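# Re-stand the toppled block row in a tight line

## Task

Set every block from the row that fell over upright again so it rests on one of its long edges, and push them against each other face to face in a single straight line made of only those blocks; then open the grippers and release them.

## Robot and tools

Robot: two arms, left_arm and right_arm, each with a parallel two-finger gripper. All poses use one scene frame: origin on the table surface midway between the arms, +z up, +x pointing out across the table, and left_arm sitting on the +y side (the names do not refer to image sides). Bases: left_arm at (+0.002, +0.311, 0) m, right_arm at (-0.028, -0.253, 0) m, each turned slightly about z. A gripper's fingers extend along its own +z axis and close along its own y axis. The reported end_effector_position is the point between the finger pads, roughly 1 cm short of the fingertips. Joint limits (rad), base to hand: waist -2.880..2.880, shoulder 0..3.142, elbow 0..3.019, wrist pitch -1.693..1.571, wrist yaw -1.571..1.571, wrist roll -2.094..2.094.

execute_actions(actions): actions is a list of actions run one after another. Each action is a table of at most 15 rows; each row is one control step of 1/30 s, and if the table is shorter its final row repeats until 15 steps have passed. Every row is a single list of 14 numbers in [-1, 1] covering both arms, even if one arm stays still: left dx, dy, dz, rx, ry, rz, opening, then right dx, dy, dz, rx, ry, rz, opening. dx..rz are an offset, expressed in that gripper's own axes, from the gripper's measured pose at the beginning of the action (for a call's first action, the last pose a result reported); every row refers back to that same start, not to the row before. Scale: 1.0 equals 0.6 m of translation or 180 degrees of rotation; rx, ry, rz form one rotation vector. opening is absolute, not an offset: +1 fully open (0.094 m), -1 closed. An empty list just returns the current state and images.

Each control step, the commanded pose is clipped to at most 70 mm and 16 degrees away from the gripper's measured pose, and damped inverse kinematics chases it, favouring position over orientation when both cannot be met. So a distant target can need several actions; after an action the arm only continues to its last clipped pose. Elbows never fully straighten.

move(target, speed, blocking): target is one 14-number row laid out as above, offsets in gripper axes measured from the pose in the latest result that showed one, same scale, opening absolute. Each gripper follows a straight path; all arms finish together, taking 0.5 to 10 s (paths cut off at 10 s). speed is the top path speed in m/s, 0.002 to 0.5, default 0.25; rotation is capped at twice that in rad/s. Paths ignore obstacles and the other arm, and grippers can lag, drift, or overshoot speed near full reach. Faster contact and targets set deeper past a surface press harder. blocking=false returns after 0.5 s while motion continues; then call wait or stop before sending other actions or moves. The result adds a move: line with the ending (done, off_target, moving, held, fault) and active limits (limits=paced: pose clipped; limits=held: a check blocked steps, after which the arm may briefly exceed speed), plus each gripper's distance from its target.

wait(seconds): 0 to 10 s; arms keep their last command; returns early if a running move ends. stop(): brakes a running move (needs room, more when fast); fingers keep moving. zoom_image(camera, region): camera is cam_high, cam_left_wrist or cam_right_wrist; region [x0, y0, x1, y1] in that image's pixels from the top-left, at most 504 by 504. read_manual(section): only licence texts, no motion. finished_scene(scene): pass the current scene number once the goal holds; irreversible.

Results: a state line per arm with end_effector_position (m) and end_effector_quat_wxyz in the scene frame (printed position can be off, more at long reach); Hand target lines showing where the controller is now steering each gripper; grip_measured on the command scale (the last Joint positions entry is the opening in metres; each gripper may be off by about 1 mm); joint torques (with offsets, friction and noise); pose unreachable lines when the clearance check altered a command; FAULT, MOTOR HOT (from 85 °C) and OVER-TEMPERATURE FAULT (at 100 °C, that arm goes limp and drops) lines. Cameras, all 504x504: cam_high is fixed above and in front of the table, near (0.54, 0.46, 1.38); the two wrist cameras are fisheye and ride on the hands. Calibration matrices are given and may be slightly off.

Practical points: arms usually settle a centimetre or more below the commanded pose, and repeated zero offsets let them sag further, so to hold an arm still send it the offset back to its intended pose first, then zeros, aiming higher if it still droops. To grip, command an opening about 0.03 below grip_measured (less for a lighter hold); pads push up to roughly 50-62 N and can spike on first contact. Holding loads heats motors. Brief external tugs on held parts or nudges to loose objects can occur. Avoid: arms hitting or pressing on each other, anything leaving the table, dropping or slamming blocks, and hard shoves. Finish with the grippers opened and clear of the standing blocks.

Each tool is called as name([rows], argument=value, ...), one row to a line, values as JSON.

## Session

execute_actions(actions=[])

Scene clock: 0.00 s.
left_arm: end_effector_position=(+0.3014, +0.5936, +0.2170) grip_measured=+1.000 end_effector_quat_wxyz=(+0.074, -0.238, +0.968, -0.021) | right_arm: end_effector_position=(+0.2178, +0.4812, +0.2435) grip_measured=+1.000 end_effector_quat_wxyz=(+0.420, -0.309, +0.788, +0.327)
Joint positions: left_arm=[ 0.76   1.359  1.216 -1.325  0.115  0.318  0.094] | right_arm=[ 1.351  1.861  1.534 -0.135  0.238  0.406  0.094]
Joint velocities: left_arm=[-0.015 -0.015  0.002  0.002  0.037 -0.051  0.   ] | right_arm=[-0.005 -0.005  0.002 -0.027  0.007  0.007  0.   ]
Joint torques (N m, as the arm reports them, + toward a larger angle): no reading
Motor temperatures (°C, as the motors report them): left_arm=[29 29 28 28 27 26] | right_arm=[28 25 26 29 28 28]
Hand target (left_arm): +0.306, +0.598, +0.222; +0.080, -0.237, +0.968, -0.017
Hand target (right_arm): +0.219, +0.487, +0.255; +0.426, -0.305, +0.783, +0.335

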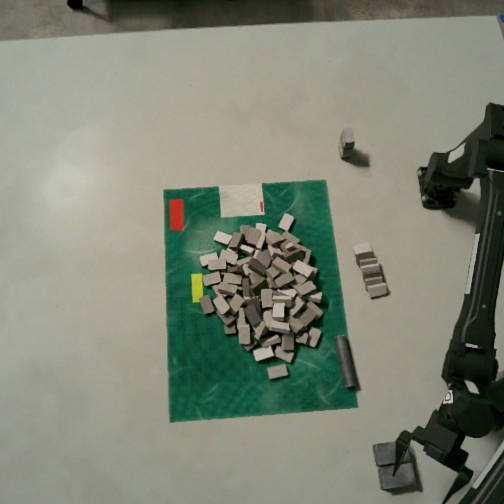

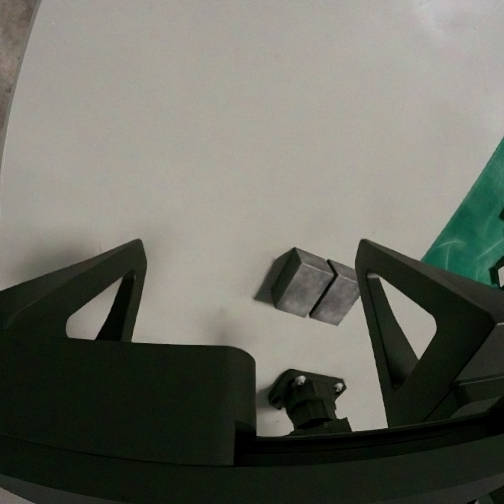

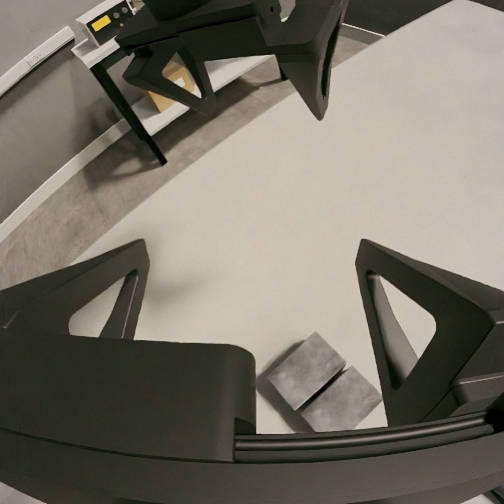

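zoom_image(camera="cam_high", region=[320, 220, 420, 320])

Region (320, 220, 420, 320) of cam_high's 504x504 image, scaled by 5.040, with more detail than that image has.

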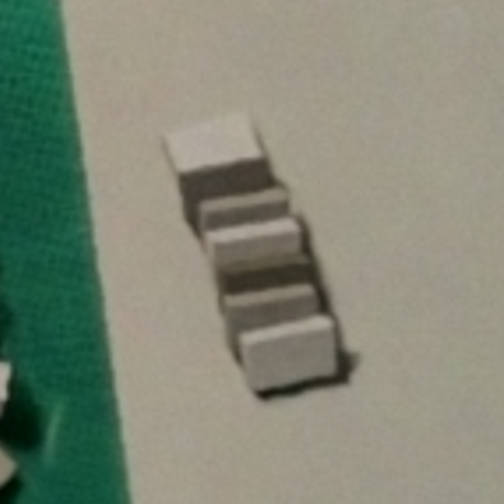

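move(target=[0,0,0,0,0,0,-1,0.43,-0.693,-0.642,-0.187,0.078,-0.202,0.4])

move(target=[0.53,-0.66,0.2,0,0,-0.4,-1,0,0,0,0,0,0,0.4])

Scene clock: 36.83 s.
left_arm: end_effector_position=(+0.3014, +0.5936, +0.2170) grip_measured=-0.993 end_effector_quat_wxyz=(+0.074, -0.238, +0.968, -0.021) | right_arm: end_effector_position=(+0.2364, -0.1202, +0.0730) grip_measured=+0.403 end_effector_quat_wxyz=(-0.288, +0.671, -0.577, -0.366)
Joint positions: left_arm=[ 0.76   1.359  1.216 -1.325  0.115  0.318  0.   ] | right_arm=[ 0.03   1.46   0.661 -1.074 -0.936 -1.894  0.066]
Joint velocities: left_arm=[-0.005  0.005 -0.002  0.017 -0.037  0.066 -0.   ] | right_arm=[ 0.005 -0.015  0.002 -0.022  0.066  0.022  0.001]
Joint torques (N m, as the arm reports them, + toward a larger angle): left_arm=[  0.21 -13.72   7.95   1.     0.04   0.19] | right_arm=[ 1.35 -8.78 10.1  -0.86 -0.41 -0.17]
Motor temperatures (°C, as the motors report them): left_arm=[29 30 37 28 27 26] | right_arm=[28 30 35 29 28 28]
Hand target (left_arm): +0.301, +0.594, +0.217; +0.074, -0.238, +0.968, -0.021
Hand target (right_arm): +0.249, -0.120, +0.078; -0.291, +0.677, -0.571, -0.362
Off the commanded pose (left_arm): 0.000 m, 0 deg.
Off the commanded pose (right_arm): 0.008 m, 2 deg.
move: done
camera_calibration (this result's frames):
cam_right_wrist: T_world_to_cam=[[0.983025, 0.177194, -0.0475826, -0.204916], [0.15239, -0.932981, -0.326074, -0.122997], [-0.102172, 0.313287, -0.944146, 0.256467], [0, 0, 0, 1]] pos_world=[0.246385, -0.158792, 0.192286]

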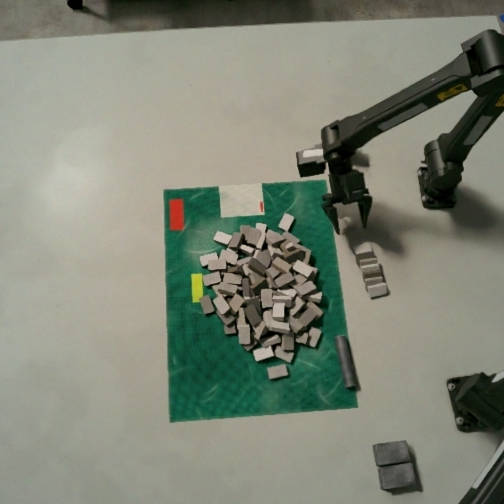

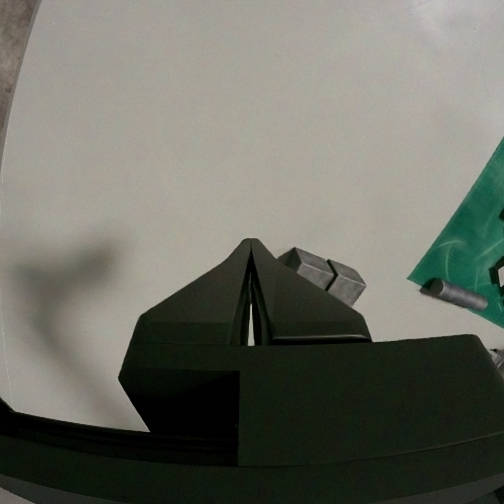

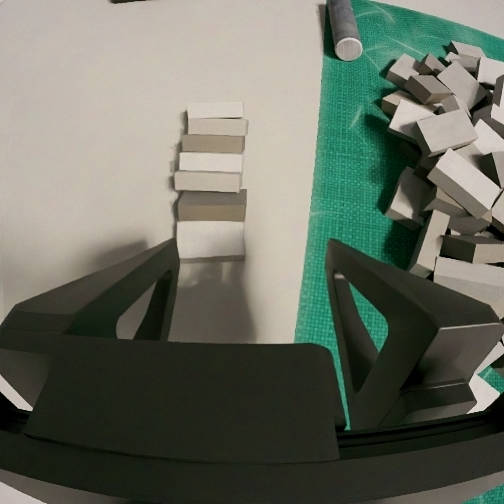

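Scene clock: 39.80 s.
left_arm: end_effector_position=(+0.2081, +0.1132, +0.0711) grip_measured=-0.993 end_effector_quat_wxyz=(-0.045, -0.637, +0.768, -0.046) | right_arm: end_effector_position=(+0.2364, -0.1202, +0.0730) grip_measured=+0.403 end_effector_quat_wxyz=(-0.288, +0.671, -0.577, -0.366)
Joint positions: left_arm=[-0.743  1.167  0.646 -0.976  0.106 -2.085  0.   ] | right_arm=[ 0.03   1.46   0.661 -1.074 -0.936 -1.894  0.066]
Joint velocities: left_arm=[-0.005  0.005 -0.002 -0.007  0.037 -0.125  0.001] | right_arm=[ 0.005 -0.015  0.002 -0.022 -0.007  0.051 -0.001]
Joint torques (N m, as the arm reports them, + toward a larger angle): left_arm=[-0.47 -6.97 10.21  0.87  0.12  0.01] | right_arm=[  1.15 -10.07   6.02  -0.32  -0.49  -0.09]
Motor temperatures (°C, as the motors report them): left_arm=[29 30 37 28 27 26] | right_arm=[28 30 34 29 28 28]
Hand target (left_arm): +0.220, +0.099, +0.083; -0.046, -0.638, +0.766, -0.061
Hand target (right_arm): +0.236, -0.120, +0.073; -0.288, +0.671, -0.577, -0.366
Off the commanded pose (left_arm): 0.028 m, 23 deg; orientation clipped at the last step of the last action.
Off the commanded pose (right_arm): 0.000 m, 0 deg.
joint sent to its limit (left arm) — the command would take joint 6 (wrist roll) past its lower limit, so that joint was sent only as far as its limit.
move: off_target (left_arm); limits=paced
camera_calibration (this result's frames):
cam_left_wrist: T_world_to_cam=[[0.983448, -0.180927, 0.00975429, -0.184451], [-0.138088, -0.713562, 0.686849, 0.0638255], [-0.117309, -0.676827, -0.726735, 0.272169], [0, 0, 0, 1]] pos_world=[0.222139, 0.196383, 0.155756]
cam_right_wrist: T_world_to_cam=[[0.983025, 0.177194, -0.0475826, -0.204916], [0.15239, -0.932981, -0.326074, -0.122997], [-0.102172, 0.313287, -0.944146, 0.256467], [0, 0, 0, 1]] pos_world=[0.246385, -0.158792, 0.192286]

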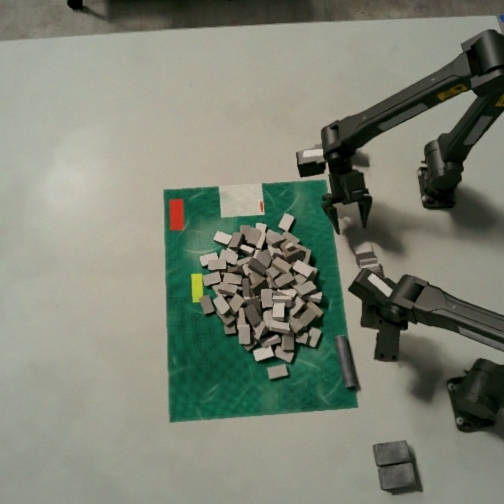

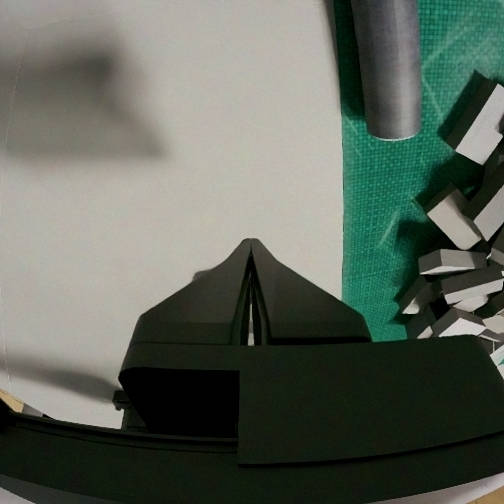

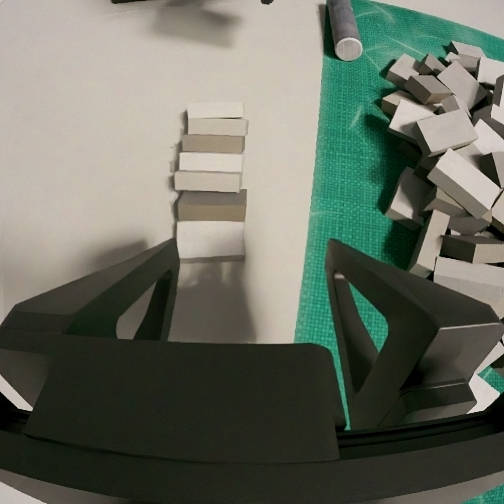

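move(target=[0.083,0.007,0.067,0,0,0.88,-0.5,0.023,0.047,0.078,0,0,0,0.4])

Scene clock: 60.23 s.
left_arm: end_effector_position=(+0.1934, +0.0676, +0.0414) grip_measured=-0.502 end_effector_quat_wxyz=(+0.037, +0.624, +0.779, -0.054) | right_arm: end_effector_position=(+0.2068, -0.0966, +0.0370) grip_measured=+0.403 end_effector_quat_wxyz=(-0.288, +0.671, -0.579, -0.364)
Joint positions: left_arm=[-0.895  1.284  0.646 -0.841  0.093  0.497  0.023] | right_arm=[ 0.119  1.46   0.527 -0.812 -0.955 -1.74   0.066]
Joint velocities: left_arm=[ 0.015  0.005  0.002 -0.017 -0.037  0.037 -0.001] | right_arm=[-0.015  0.005  0.007 -0.002 -0.022  0.081 -0.   ]
Joint torques (N m, as the arm reports them, + toward a larger angle): left_arm=[-0.98 -7.62  7.25  1.5  -0.11  0.28] | right_arm=[ 1.65 -9.05  4.4   0.69 -0.62  0.06]
Motor temperatures (°C, as the motors report them): left_arm=[29 29 39 28 27 26] | right_arm=[28 28 31 29 28 28]
Hand target (left_arm): +0.194, +0.061, +0.038; +0.037, +0.636, +0.769, -0.052
Hand target (right_arm): +0.203, -0.094, +0.035; -0.288, +0.671, -0.578, -0.365
Off the commanded pose (left_arm): 0.008 m, 2 deg.
Off the commanded pose (right_arm): 0.005 m, 0 deg.
move: done
camera_calibration (this result's frames):
cam_left_wrist: T_world_to_cam=[[-0.974749, -0.220336, 0.0362835, 0.202269], [-0.176046, 0.858214, 0.482158, -0.0407302], [-0.137376, 0.463595, -0.875333, 0.150879], [0, 0, 0, 1]] pos_world=[0.210719, 0.00957565, 0.144369]
cam_right_wrist: T_world_to_cam=[[0.983753, 0.173689, -0.0454105, -0.182277], [0.150126, -0.934603, -0.32246, -0.108078], [-0.0984484, 0.310403, -0.945493, 0.211047], [0, 0, 0, 1]] pos_world=[0.216318, -0.13486, 0.156415]

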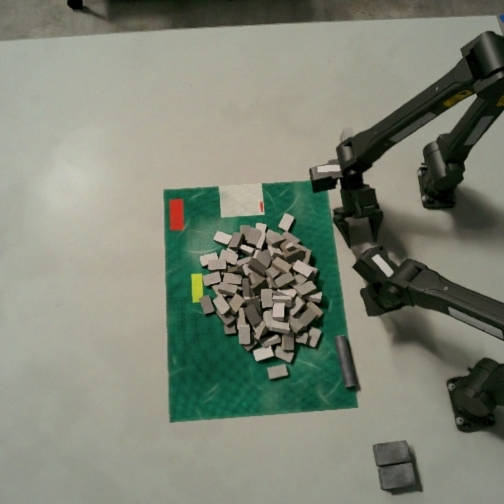

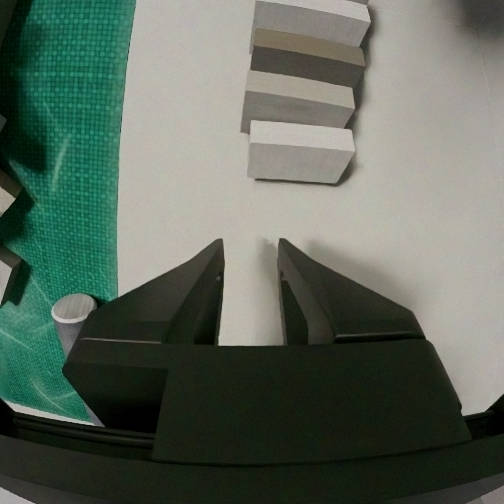

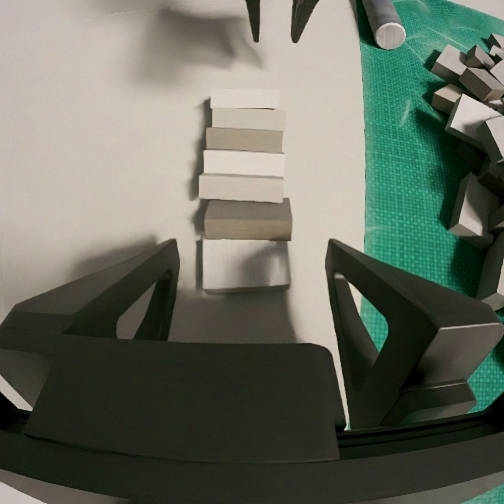

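move(target=[0,-0.033,0.045,0,-0.22,0,-0.5,0.035,0.012,0.027,0,0,0,0.4], speed=0.1)

Scene clock: 72.57 s.
left_arm: end_effector_position=(+0.1733, +0.0547, +0.0216) grip_measured=-0.502 end_effector_quat_wxyz=(+0.302, +0.579, +0.711, -0.262) | right_arm: end_effector_position=(+0.2037, -0.0968, +0.0158) grip_measured=+0.403 end_effector_quat_wxyz=(-0.292, +0.673, -0.576, -0.360)
Joint positions: left_arm=[-0.764  1.142  0.204  0.065  0.48   0.471  0.023] | right_arm=[ 0.119  1.518  0.498 -0.712 -0.955 -1.74   0.066]
Joint velocities: left_arm=[ 0.005 -0.005 -0.007  0.022 -0.022 -0.066 -0.   ] | right_arm=[-0.005 -0.005 -0.012  0.002  0.037  0.007 -0.   ]
Joint torques (N m, as the arm reports them, + toward a larger angle): left_arm=[ 0.89 -4.65  4.83  2.67  0.46  0.05] | right_arm=[ 1.48 -9.1   3.76  0.5  -0.54 -0.07]
Motor temperatures (°C, as the motors report them): left_arm=[29 29 37 28 27 26] | right_arm=[28 28 30 29 29 28]
Hand target (left_arm): +0.173, +0.060, +0.016; +0.297, +0.568, +0.721, -0.264
Hand target (right_arm): +0.199, -0.096, +0.010; -0.288, +0.671, -0.578, -0.364
Off the commanded pose (left_arm): 0.008 m, 2 deg.
Off the commanded pose (right_arm): 0.007 m, 1 deg.
move: done
camera_calibration (this result's frames):
cam_left_wrist: T_world_to_cam=[[-0.980028, -0.197322, 0.0246838, 0.180437], [-0.198334, 0.960856, -0.19344, -0.0108339], [0.0144523, -0.194472, -0.980802, 0.148717], [0, 0, 0, 1]] pos_world=[0.172535, 0.0749352, 0.139312]
cam_right_wrist: T_world_to_cam=[[0.984257, 0.173723, -0.0325241, -0.180496], [0.154291, -0.934319, -0.321313, -0.115492], [-0.0862074, 0.311236, -0.946414, 0.188357], [0, 0, 0, 1]] pos_world=[0.211711, -0.135173, 0.135284]

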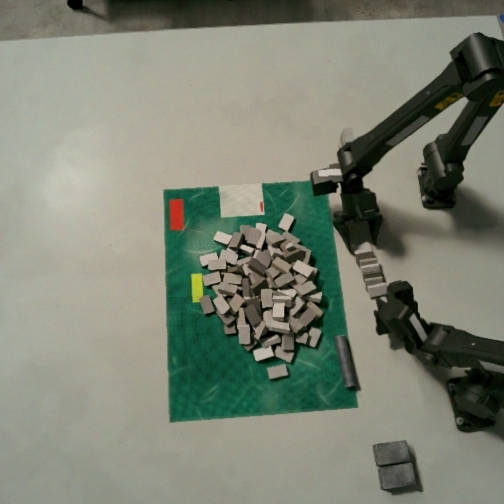

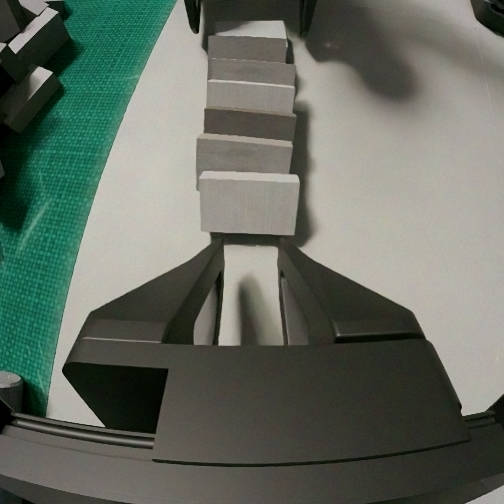

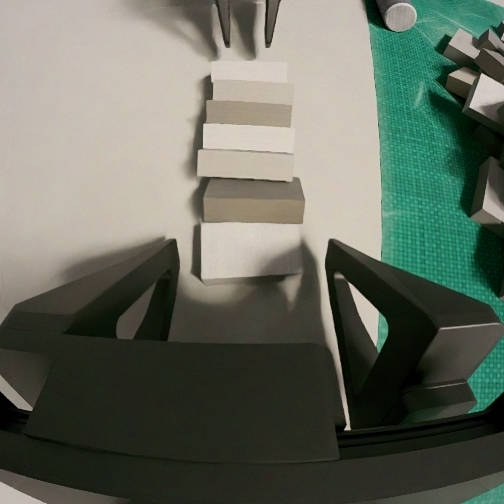

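move(target=[0.015,0,0.013,0,0,0,-0.5,0.009,0,0.015,0,0,0,0.4], speed=0.05)

move(target=[0,0,0,0,0,0,-0.5,0,0,0,0,0,0,-0.3])

Scene clock: 77.40 s.
left_arm: end_effector_position=(+0.1771, +0.0513, +0.0170) grip_measured=-0.502 end_effector_quat_wxyz=(+0.308, +0.578, +0.709, -0.263) | right_arm: end_effector_position=(+0.2086, -0.0945, +0.0112) grip_measured=+0.403 end_effector_quat_wxyz=(-0.297, +0.676, -0.574, -0.354)
Joint positions: left_arm=[-0.764  1.19   0.204  0.126  0.48   0.47   0.023] | right_arm=[ 0.127  1.533  0.498 -0.666 -0.955 -1.725  0.066]
Joint velocities: left_arm=[-0.015 -0.005  0.007  0.017 -0.037 -0.066 -0.   ] | right_arm=[-0.005 -0.005  0.002 -0.007  0.007  0.11  -0.   ]
Joint torques (N m, as the arm reports them, + toward a larger angle): left_arm=[ 0.17 -4.36  4.32  2.61  0.25  0.21] | right_arm=[ 1.39 -8.88  3.58  0.71 -0.61 -0.01]
Motor temperatures (°C, as the motors report them): left_arm=[29 29 36 28 27 26] | right_arm=[28 27 30 29 29 28]
Hand target (left_arm): +0.173, +0.055, +0.010; +0.302, +0.579, +0.711, -0.262
Hand target (right_arm): +0.203, -0.093, +0.006; -0.292, +0.673, -0.577, -0.360
Off the commanded pose (left_arm): 0.009 m, 1 deg.
Off the commanded pose (right_arm): 0.008 m, 1 deg.
move: done
camera_calibration (this result's frames):
cam_left_wrist: T_world_to_cam=[[-0.979998, -0.198156, 0.0183856, 0.183789], [-0.197721, 0.959021, -0.20294, -0.00759986], [0.0225815, -0.202516, -0.979019, 0.142445], [0, 0, 0, 1]] pos_world=[0.175394, 0.0725546, 0.134534]
cam_right_wrist: T_world_to_cam=[[0.984847, 0.172806, -0.0146239, -0.186234], [0.159238, -0.934466, -0.31846, -0.116622], [-0.0686974, 0.311306, -0.947824, 0.180098], [0, 0, 0, 1]] pos_world=[0.214355, -0.132862, 0.130838]

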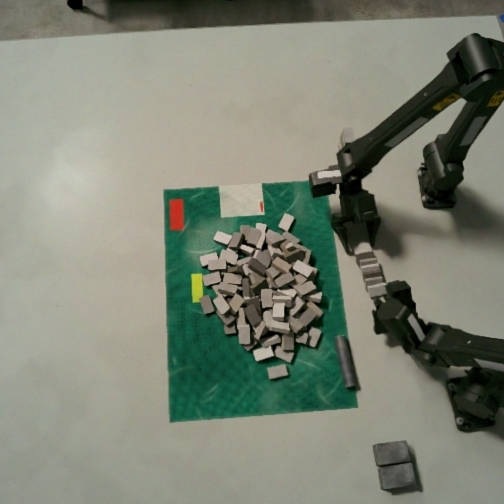

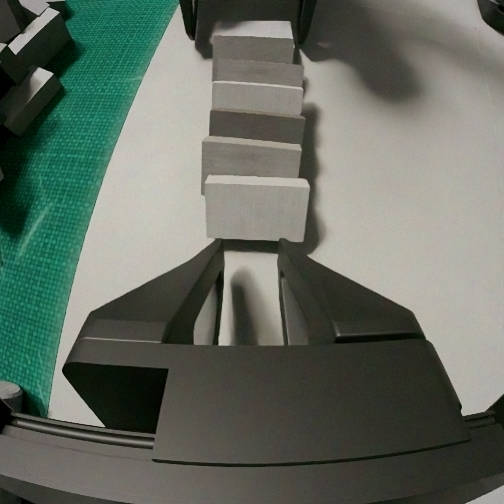

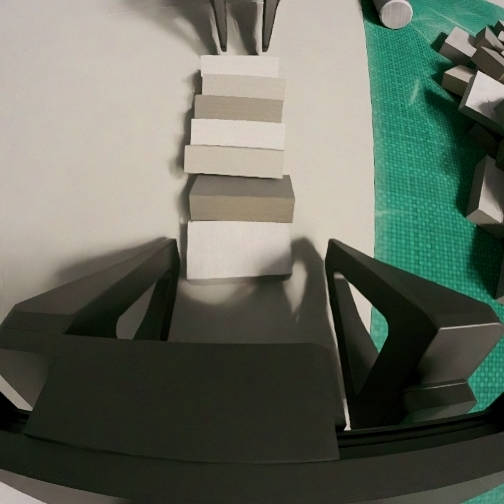

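Scene clock: 77.90 s.
left_arm: end_effector_position=(+0.1771, +0.0513, +0.0170) grip_measured=-0.502 end_effector_quat_wxyz=(+0.308, +0.578, +0.709, -0.263) | right_arm: end_effector_position=(+0.2085, -0.0946, +0.0111) grip_measured=-0.090 end_effector_quat_wxyz=(-0.297, +0.676, -0.574, -0.353)
Joint positions: left_arm=[-0.764  1.19   0.204  0.126  0.48   0.47   0.023] | right_arm=[ 0.127  1.533  0.498 -0.666 -0.954 -1.725  0.043]
Joint velocities: left_arm=[-0.024 -0.015 -0.007 -0.007  0.081 -0.022  0.001] | right_arm=[-0.005 -0.015  0.002  0.027  0.066  0.007 -0.001]
Joint torques (N m, as the arm reports them, + toward a larger angle): left_arm=[ 0.01 -5.66  5.28  1.98  0.26  0.18] | right_arm=[ 1.69 -9.89  4.59  0.   -0.54 -0.14]
Motor temperatures (°C, as the motors report them): left_arm=[29 29 36 28 27 26] | right_arm=[28 27 30 29 29 28]
Hand target (left_arm): +0.177, +0.051, +0.017; +0.308, +0.578, +0.709, -0.263
Hand target (right_arm): +0.209, -0.094, +0.011; -0.297, +0.676, -0.574, -0.354
Off the commanded pose (left_arm): 0.000 m, 0 deg.
Off the commanded pose (right_arm): 0.000 m, 0 deg.
move: done
camera_calibration (this result's frames):
cam_left_wrist: T_world_to_cam=[[-0.979998, -0.198156, 0.0183856, 0.183789], [-0.197721, 0.959021, -0.20294, -0.00759986], [0.0225815, -0.202516, -0.979019, 0.142445], [0, 0, 0, 1]] pos_world=[0.175394, 0.0725546, 0.134534]
cam_right_wrist: T_world_to_cam=[[0.984831, 0.172893, -0.0146977, -0.186202], [0.159348, -0.93469, -0.317746, -0.116778], [-0.0686738, 0.310584, -0.948062, 0.17995], [0, 0, 0, 1]] pos_world=[0.214344, -0.132848, 0.130761]

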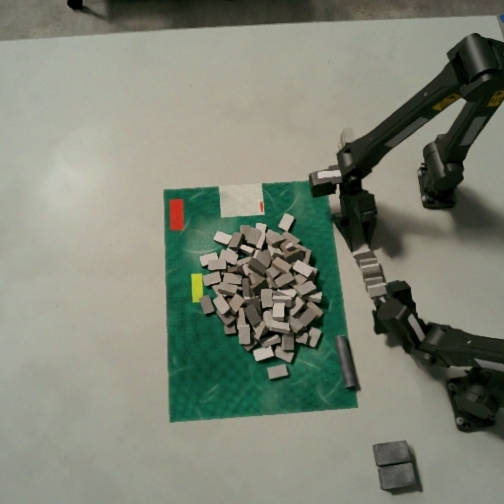

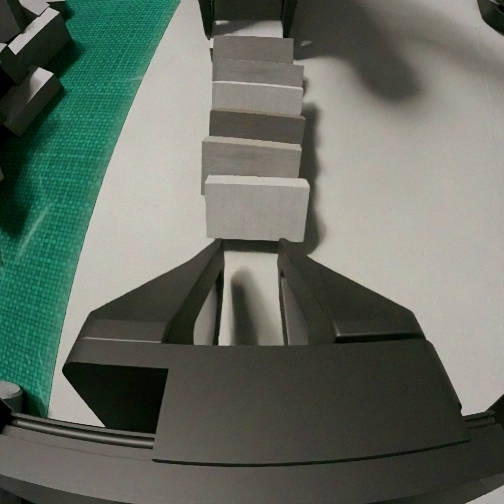

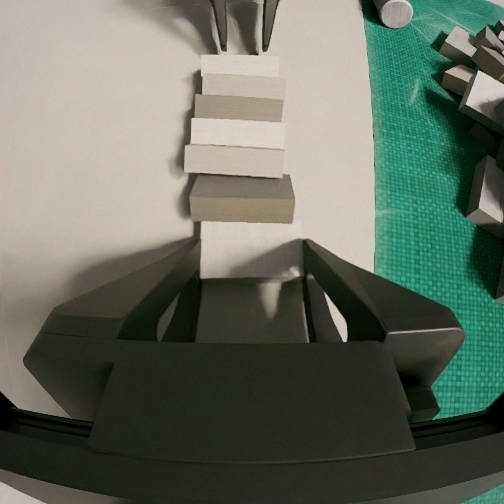

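move(target=[0,0,0,0,0,0,-0.5,-0.031,0.008,0.003,0,0.25,0,-0.3], speed=0.12)

Scene clock: 85.97 s.
left_arm: end_effector_position=(+0.1771, +0.0513, +0.0170) grip_measured=-0.502 end_effector_quat_wxyz=(+0.308, +0.578, +0.709, -0.263) | right_arm: end_effector_position=(+0.2005, -0.0874, +0.0235) grip_measured=-0.090 end_effector_quat_wxyz=(-0.067, +0.760, -0.644, -0.057)
Joint positions: left_arm=[-0.764  1.19   0.204  0.126  0.48   0.47   0.023] | right_arm=[ 0.586  1.247  0.551 -0.785 -0.152 -1.193  0.043]
Joint velocities: left_arm=[-0.015 -0.005  0.007 -0.017  0.022 -0.007 -0.   ] | right_arm=[-0.005  0.015 -0.002 -0.007  0.066 -0.051 -0.001]
Joint torques (N m, as the arm reports them, + toward a larger angle): left_arm=[ 0.12 -5.66  5.33  1.83  0.26  0.18] | right_arm=[ 2.   -7.06  9.83 -0.44 -0.04 -0.01]
Motor temperatures (°C, as the motors report them): left_arm=[29 29 36 28 27 26] | right_arm=[28 27 30 29 29 28]
Hand target (left_arm): +0.177, +0.051, +0.017; +0.308, +0.578, +0.709, -0.263
Hand target (right_arm): +0.202, -0.084, +0.027; -0.058, +0.758, -0.647, -0.060
Off the commanded pose (left_arm): 0.000 m, 0 deg.
Off the commanded pose (right_arm): 0.005 m, 2 deg.
move: done
camera_calibration (this result's frames):
cam_left_wrist: T_world_to_cam=[[-0.979998, -0.198156, 0.0183856, 0.183789], [-0.197721, 0.959021, -0.20294, -0.00759986], [0.0225815, -0.202516, -0.979019, 0.142445], [0, 0, 0, 1]] pos_world=[0.175394, 0.0725546, 0.134534]
cam_right_wrist: T_world_to_cam=[[0.987075, 0.159613, 0.0143569, -0.181585], [0.136574, -0.884687, 0.445731, -0.113878], [0.0838459, -0.438009, -0.895052, 0.0916206], [0, 0, 0, 1]] pos_world=[0.187109, -0.0316323, 0.135371]

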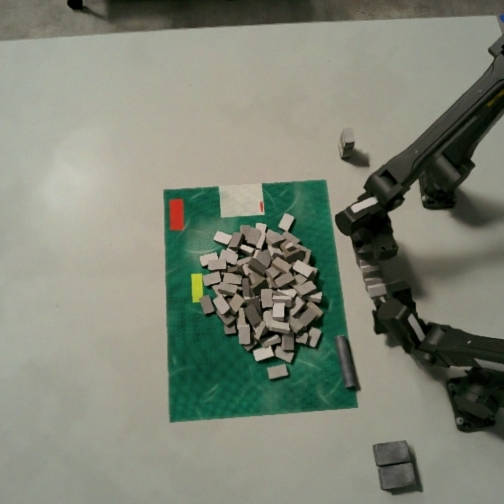

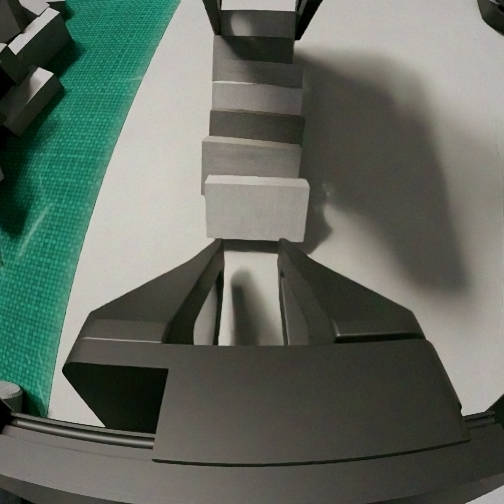

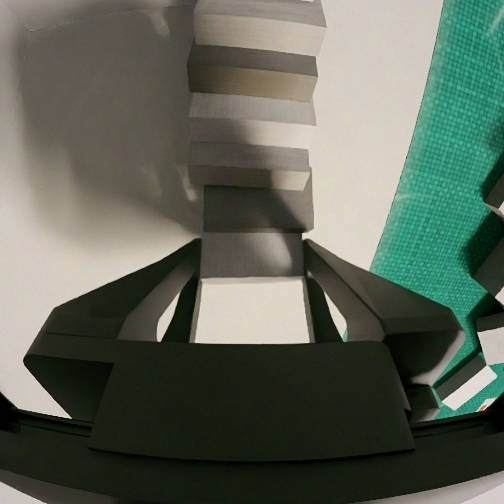

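move(target=[0,0,0,0,0,0,-0.5,-0.05,0,0.008,0,0.08,0,-0.1], speed=0.03)

zoom_image(camera="cam_high", region=[320, 200, 440, 320])

Scene clock: 100.80 s.
left_arm: end_effector_position=(+0.1771, +0.0513, +0.0170) grip_measured=-0.502 end_effector_quat_wxyz=(+0.308, +0.578, +0.709, -0.263) | right_arm: end_effector_position=(+0.1944, -0.0697, +0.0246) grip_measured=-0.086 end_effector_quat_wxyz=(+0.009, +0.760, -0.648, +0.050)
Joint positions: left_arm=[-0.764  1.19   0.204  0.126  0.48   0.47   0.023] | right_arm=[ 0.801  1.326  0.63  -0.881  0.102 -0.979  0.043]
Joint velocities: left_arm=[-0.005 -0.015  0.002  0.022 -0.007 -0.022 -0.   ] | right_arm=[ 0.005 -0.005  0.002 -0.017  0.037  0.022 -0.   ]
Joint torques (N m, as the arm reports them, + toward a larger angle): left_arm=[ 0.   -5.83  5.37  1.92  0.23  0.18] | right_arm=[ 2.81 -7.07 10.33  0.03 -0.44  0.08]
Motor temperatures (°C, as the motors report them): left_arm=[29 29 35 28 27 26] | right_arm=[28 27 32 29 28 28]
Hand target (left_arm): +0.177, +0.051, +0.017; +0.308, +0.578, +0.709, -0.263
Hand target (right_arm): +0.195, -0.057, +0.025; +0.012, +0.761, -0.647, +0.042
Off the commanded pose (left_arm): 0.000 m, 0 deg.
Off the commanded pose (right_arm): 0.012 m, 2 deg.
move: off_target (right_arm)
camera_calibration (this result's frames):
cam_left_wrist: T_world_to_cam=[[-0.979998, -0.198156, 0.0183856, 0.183789], [-0.197721, 0.959021, -0.20294, -0.00759986], [0.0225815, -0.202516, -0.979019, 0.142445], [0, 0, 0, 1]] pos_world=[0.175394, 0.0725546, 0.134534]
cam_right_wrist: T_world_to_cam=[[0.98704, 0.155663, 0.0390039, -0.1793], [0.0911541, -0.743887, 0.66206, -0.0845422], [0.132073, -0.649924, -0.748435, 0.073188], [0, 0, 0, 1]] pos_world=[0.175016, 0.0125872, 0.117742]

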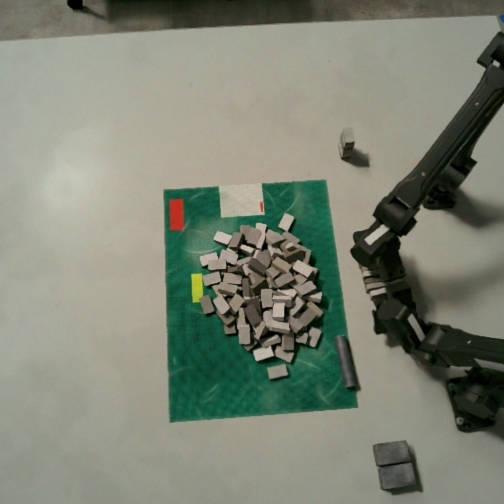

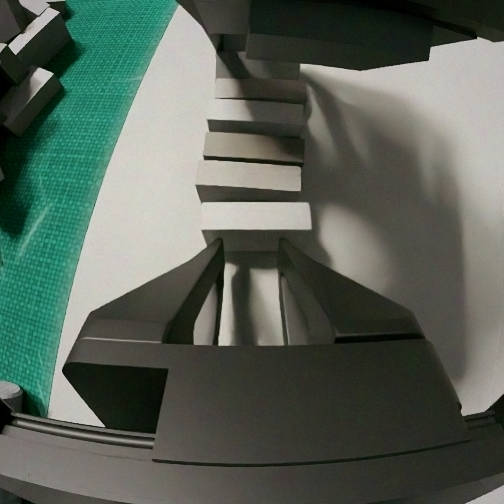

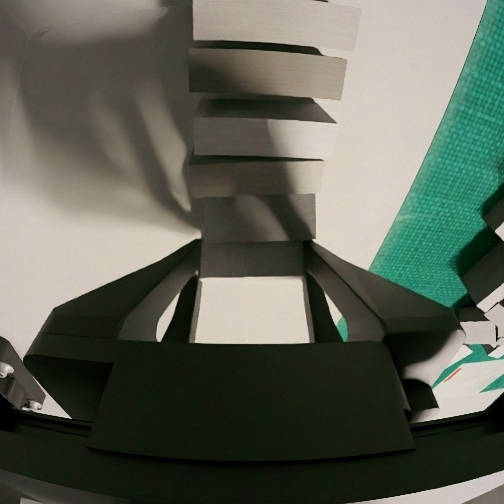

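Region (320, 200, 440, 320) of cam_high's 504x504 image, scaled by 4.200, with more detail than that image has.

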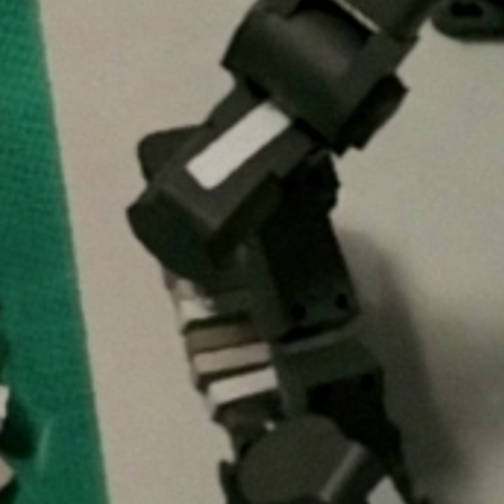

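move(target=[0.075,0,-0.065,0,0,0,-0.5,0,0,0,0,0,0,-0.2], speed=0.1)

move(target=[0,0,0,0,0,0,-0.5,-0.008,0,0,0,0.16,0,-0.2], speed=0.1)

move(target=[0,0,0,0,0,0,-0.5,0,0,0,0,0,0,0.2])

move(target=[0,0,0,0,0,0,-0.5,0.06,0,-0.07,0,-0.4,0,0.2], speed=0.15)

Scene clock: 109.40 s.
left_arm: end_effector_position=(+0.1669, +0.1043, +0.0109) grip_measured=-0.502 end_effector_quat_wxyz=(+0.308, +0.577, +0.708, -0.266) | right_arm: end_effector_position=(+0.1947, -0.0699, +0.0249) grip_measured=-0.086 end_effector_quat_wxyz=(+0.008, +0.760, -0.648, +0.051)
Joint positions: left_arm=[-0.555  1.056  0.122 -0.026  0.615  0.659  0.023] | right_arm=[ 0.801  1.325  0.63  -0.881  0.104 -0.978  0.043]
Joint velocities: left_arm=[ 0.005 -0.005 -0.002 -0.012 -0.095 -0.022 -0.   ] | right_arm=[-0.024 -0.005 -0.012  0.002  0.022 -0.007  0.   ]
Joint torques (N m, as the arm reports them, + toward a larger angle): left_arm=[ 1.26 -5.    5.11  1.32  0.58  0.34] | right_arm=[ 1.3  -9.6   7.59  0.41 -0.01 -0.05]
Motor temperatures (°C, as the motors report them): left_arm=[29 29 35 28 27 26] | right_arm=[28 27 33 29 28 28]
Hand target (left_arm): +0.166, +0.108, +0.010; +0.308, +0.577, +0.709, -0.264
Hand target (right_arm): +0.194, -0.070, +0.025; +0.009, +0.760, -0.648, +0.050
Off the commanded pose (left_arm): 0.005 m, 0 deg.
Off the commanded pose (right_arm): 0.000 m, 0 deg.
move: done
camera_calibration (this result's frames):
cam_left_wrist: T_world_to_cam=[[-0.980091, -0.197126, 0.0237224, 0.184208], [-0.197711, 0.958009, -0.207674, -0.061504], [0.0182116, -0.20823, -0.97791, 0.148812], [0, 0, 0, 1]] pos_world=[0.165671, 0.126221, 0.128382]
cam_right_wrist: T_world_to_cam=[[0.987011, 0.155345, 0.04095, -0.17966], [0.0894568, -0.743173, 0.663093, -0.08455], [0.133441, -0.650816, -0.747416, 0.0728226], [0, 0, 0, 1]] pos_world=[0.175173, 0.0124683, 0.11785]

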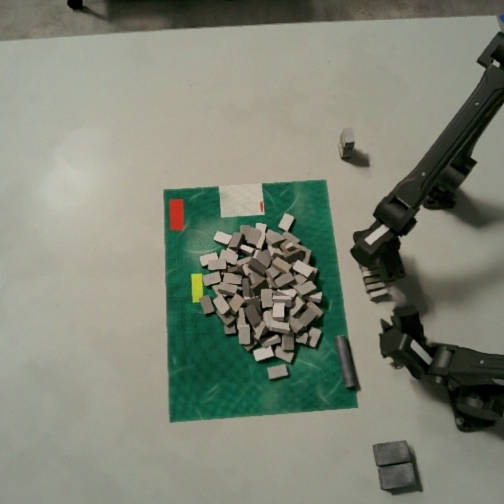

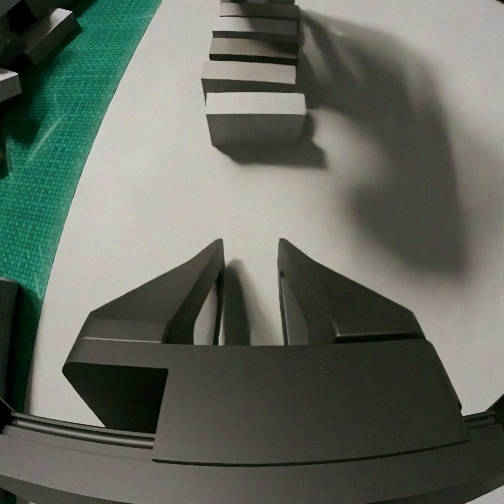

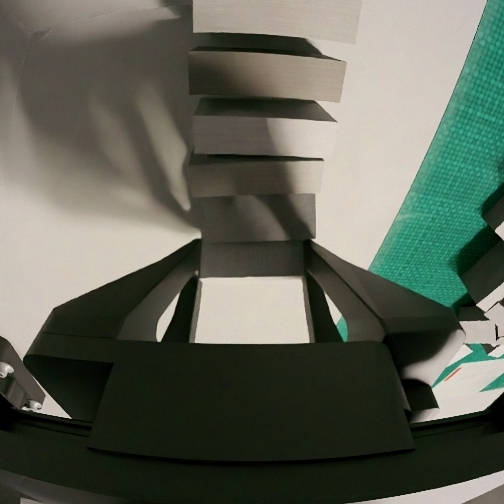

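Scene clock: 112.20 s.
left_arm: end_effector_position=(+0.1669, +0.1043, +0.0109) grip_measured=-0.502 end_effector_quat_wxyz=(+0.308, +0.577, +0.708, -0.266) | right_arm: end_effector_position=(+0.1911, -0.0728, +0.0225) grip_measured=-0.086 end_effector_quat_wxyz=(+0.163, +0.727, -0.622, +0.241)
Joint positions: left_arm=[-0.555  1.056  0.122 -0.026  0.615  0.659  0.023] | right_arm=[ 1.004  1.591  0.79  -1.171  0.445 -0.681  0.043]
Joint velocities: left_arm=[-0.015 -0.005 -0.002  0.012  0.022 -0.051  0.001] | right_arm=[ 0.005  0.005 -0.017 -0.012 -0.051 -0.007 -0.   ]
Joint torques (N m, as the arm reports them, + toward a larger angle): left_arm=[ 0.36 -3.47  5.52  1.79  0.35  0.17] | right_arm=[  1.82 -10.37   8.86  -1.21   0.22   0.03]
Motor temperatures (°C, as the motors report them): left_arm=[29 29 35 28 27 26] | right_arm=[28 27 33 29 28 28]
Hand target (left_arm): +0.167, +0.104, +0.011; +0.308, +0.577, +0.708, -0.266
Hand target (right_arm): +0.194, -0.064, +0.025; +0.165, +0.724, -0.624, +0.243
Off the commanded pose (left_arm): 0.000 m, 0 deg.
Off the commanded pose (right_arm): 0.008 m, 1 deg.
move: done
camera_calibration (this result's frames):
cam_left_wrist: T_world_to_cam=[[-0.980091, -0.197126, 0.0237224, 0.184208], [-0.197711, 0.958009, -0.207674, -0.061504], [0.0182116, -0.20823, -0.97791, 0.148812], [0, 0, 0, 1]] pos_world=[0.165671, 0.126221, 0.128382]
cam_right_wrist: T_world_to_cam=[[0.985365, 0.162145, 0.0525887, -0.175024], [0.00649483, -0.344, 0.938947, -0.0461168], [0.170336, -0.924864, -0.340019, 0.0335519], [0, 0, 0, 1]] pos_world=[0.167047, 0.0435459, 0.0639138]

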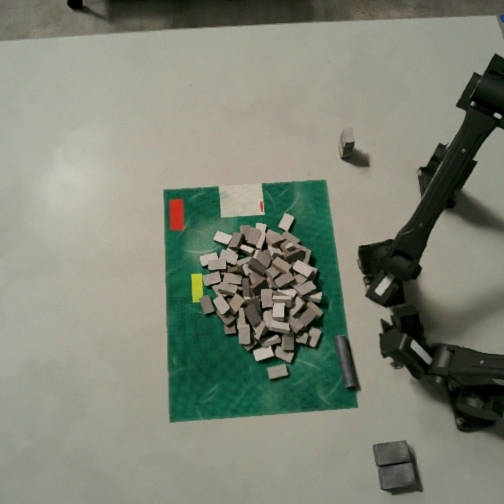

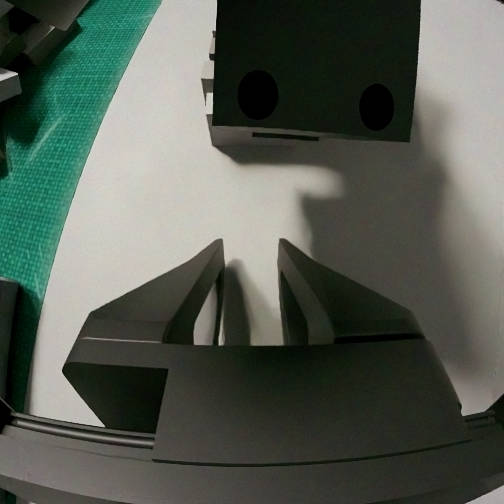

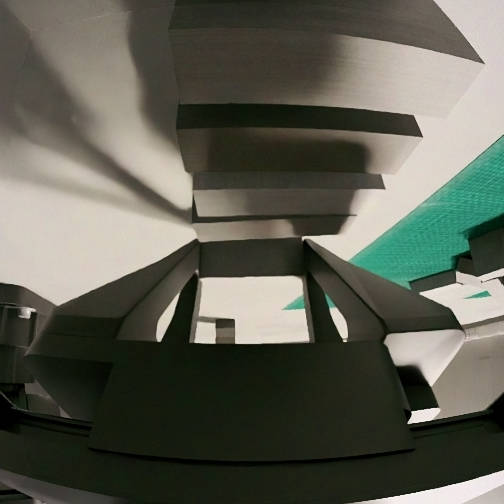

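Scene clock: 112.70 s.
left_arm: end_effector_position=(+0.1669, +0.1043, +0.0109) grip_measured=-0.502 end_effector_quat_wxyz=(+0.308, +0.577, +0.708, -0.266) | right_arm: end_effector_position=(+0.1911, -0.0728, +0.0225) grip_measured=+0.197 end_effector_quat_wxyz=(+0.163, +0.727, -0.622, +0.241)
Joint positions: left_arm=[-0.555  1.056  0.122 -0.026  0.615  0.659  0.023] | right_arm=[ 1.004  1.591  0.79  -1.171  0.445 -0.681  0.056]
Joint velocities: left_arm=[ 0.005 -0.005  0.012 -0.022 -0.066 -0.007 -0.001] | right_arm=[-0.005 -0.005  0.002  0.002  0.051 -0.037 -0.   ]
Joint torques (N m, as the arm reports them, + toward a larger angle): left_arm=[ 0.17 -3.51  5.59  1.74  0.39  0.18] | right_arm=[  1.47 -11.49   6.04  -0.21   0.27  -0.1 ]
Motor temperatures (°C, as the motors report them): left_arm=[29 29 35 28 27 26] | right_arm=[28 27 33 29 28 28]
Hand target (left_arm): +0.167, +0.104, +0.011; +0.308, +0.577, +0.708, -0.266
Hand target (right_arm): +0.191, -0.073, +0.023; +0.163, +0.727, -0.622, +0.240
Off the commanded pose (left_arm): 0.000 m, 0 deg.
Off the commanded pose (right_arm): 0.000 m, 0 deg.
move: done
camera_calibration (this result's frames):
cam_left_wrist: T_world_to_cam=[[-0.980091, -0.197126, 0.0237224, 0.184208], [-0.197711, 0.958009, -0.207674, -0.061504], [0.0182116, -0.20823, -0.97791, 0.148812], [0, 0, 0, 1]] pos_world=[0.165671, 0.126221, 0.128382]
cam_right_wrist: T_world_to_cam=[[0.985365, 0.162145, 0.0525887, -0.175024], [0.00649483, -0.344, 0.938947, -0.0461168], [0.170336, -0.924864, -0.340019, 0.0335519], [0, 0, 0, 1]] pos_world=[0.167047, 0.0435459, 0.0639138]

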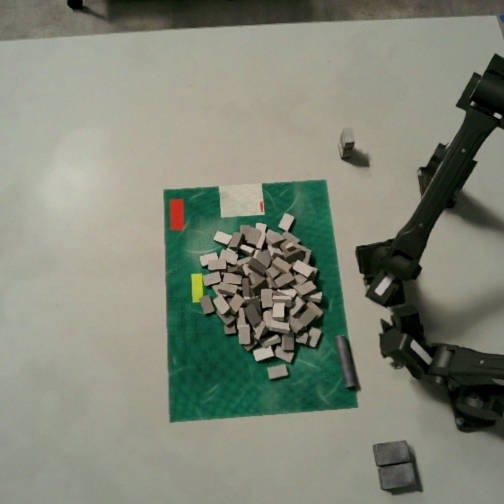

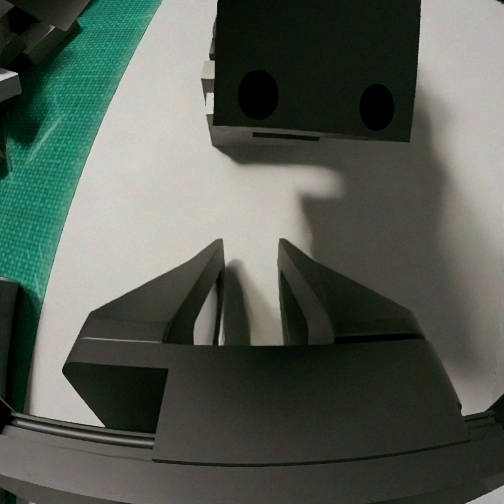

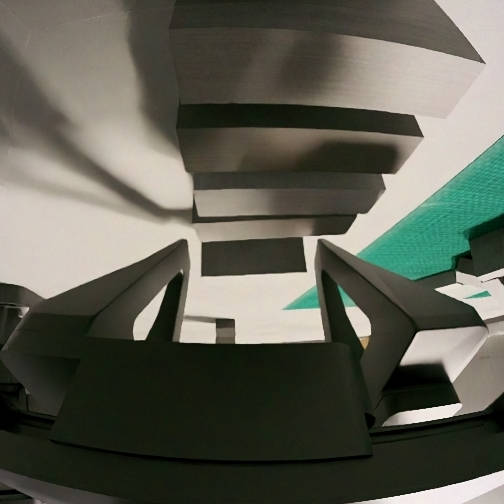

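Scene clock: 117.30 s.
left_arm: end_effector_position=(+0.1669, +0.1043, +0.0109) grip_measured=-0.502 end_effector_quat_wxyz=(+0.308, +0.577, +0.708, -0.266) | right_arm: end_effector_position=(+0.1897, -0.0804, +0.0813) grip_measured=+0.197 end_effector_quat_wxyz=(-0.225, +0.723, -0.606, -0.243)
Joint positions: left_arm=[-0.555  1.056  0.122 -0.026  0.615  0.659  0.023] | right_arm=[ 0.329  1.105  0.521 -0.864 -0.666 -1.424  0.056]
Joint velocities: left_arm=[-0.005 -0.005  0.007 -0.017  0.007  0.022 -0.   ] | right_arm=[-0.005 -0.015  0.007  0.002 -0.022 -0.095 -0.001]
Joint torques (N m, as the arm reports them, + toward a larger angle): left_arm=[-0.19 -3.91  5.57  1.87  0.36  0.2 ] | right_arm=[ 0.56 -5.45  6.93  1.24 -0.47 -0.19]
Motor temperatures (°C, as the motors report them): left_arm=[29 29 35 28 27 26] | right_arm=[28 27 33 29 28 28]
Hand target (left_arm): +0.167, +0.104, +0.011; +0.308, +0.577, +0.708, -0.266
Hand target (right_arm): +0.189, -0.082, +0.076; -0.227, +0.724, -0.604, -0.243
Off the commanded pose (left_arm): 0.000 m, 0 deg.
Off the commanded pose (right_arm): 0.004 m, 2 deg.
move: done
camera_calibration (this result's frames):
cam_left_wrist: T_world_to_cam=[[-0.980091, -0.197126, 0.0237224, 0.184208], [-0.197711, 0.958009, -0.207674, -0.061504], [0.0182116, -0.20823, -0.97791, 0.148812], [0, 0, 0, 1]] pos_world=[0.165671, 0.126221, 0.128382]
cam_right_wrist: T_world_to_cam=[[0.985524, 0.168466, 0.018998, -0.172261], [0.169083, -0.98488, -0.0377077, -0.106905], [0.0123583, 0.0403741, -0.999108, 0.207906], [0, 0, 0, 1]] pos_world=[0.185274, -0.0846627, 0.206962]

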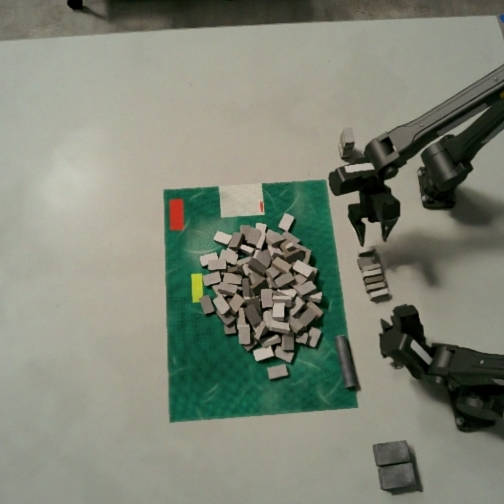

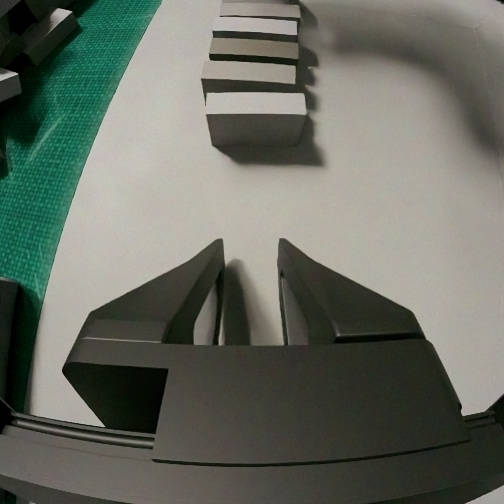

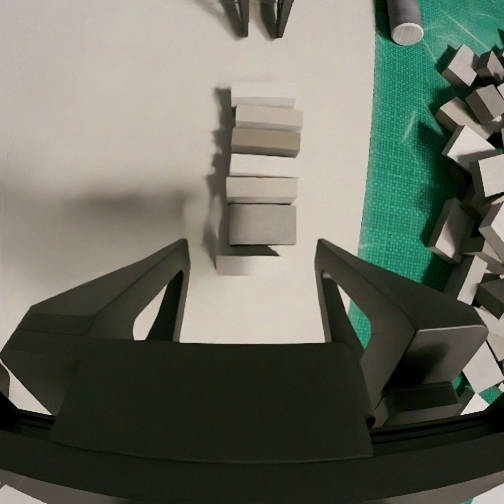

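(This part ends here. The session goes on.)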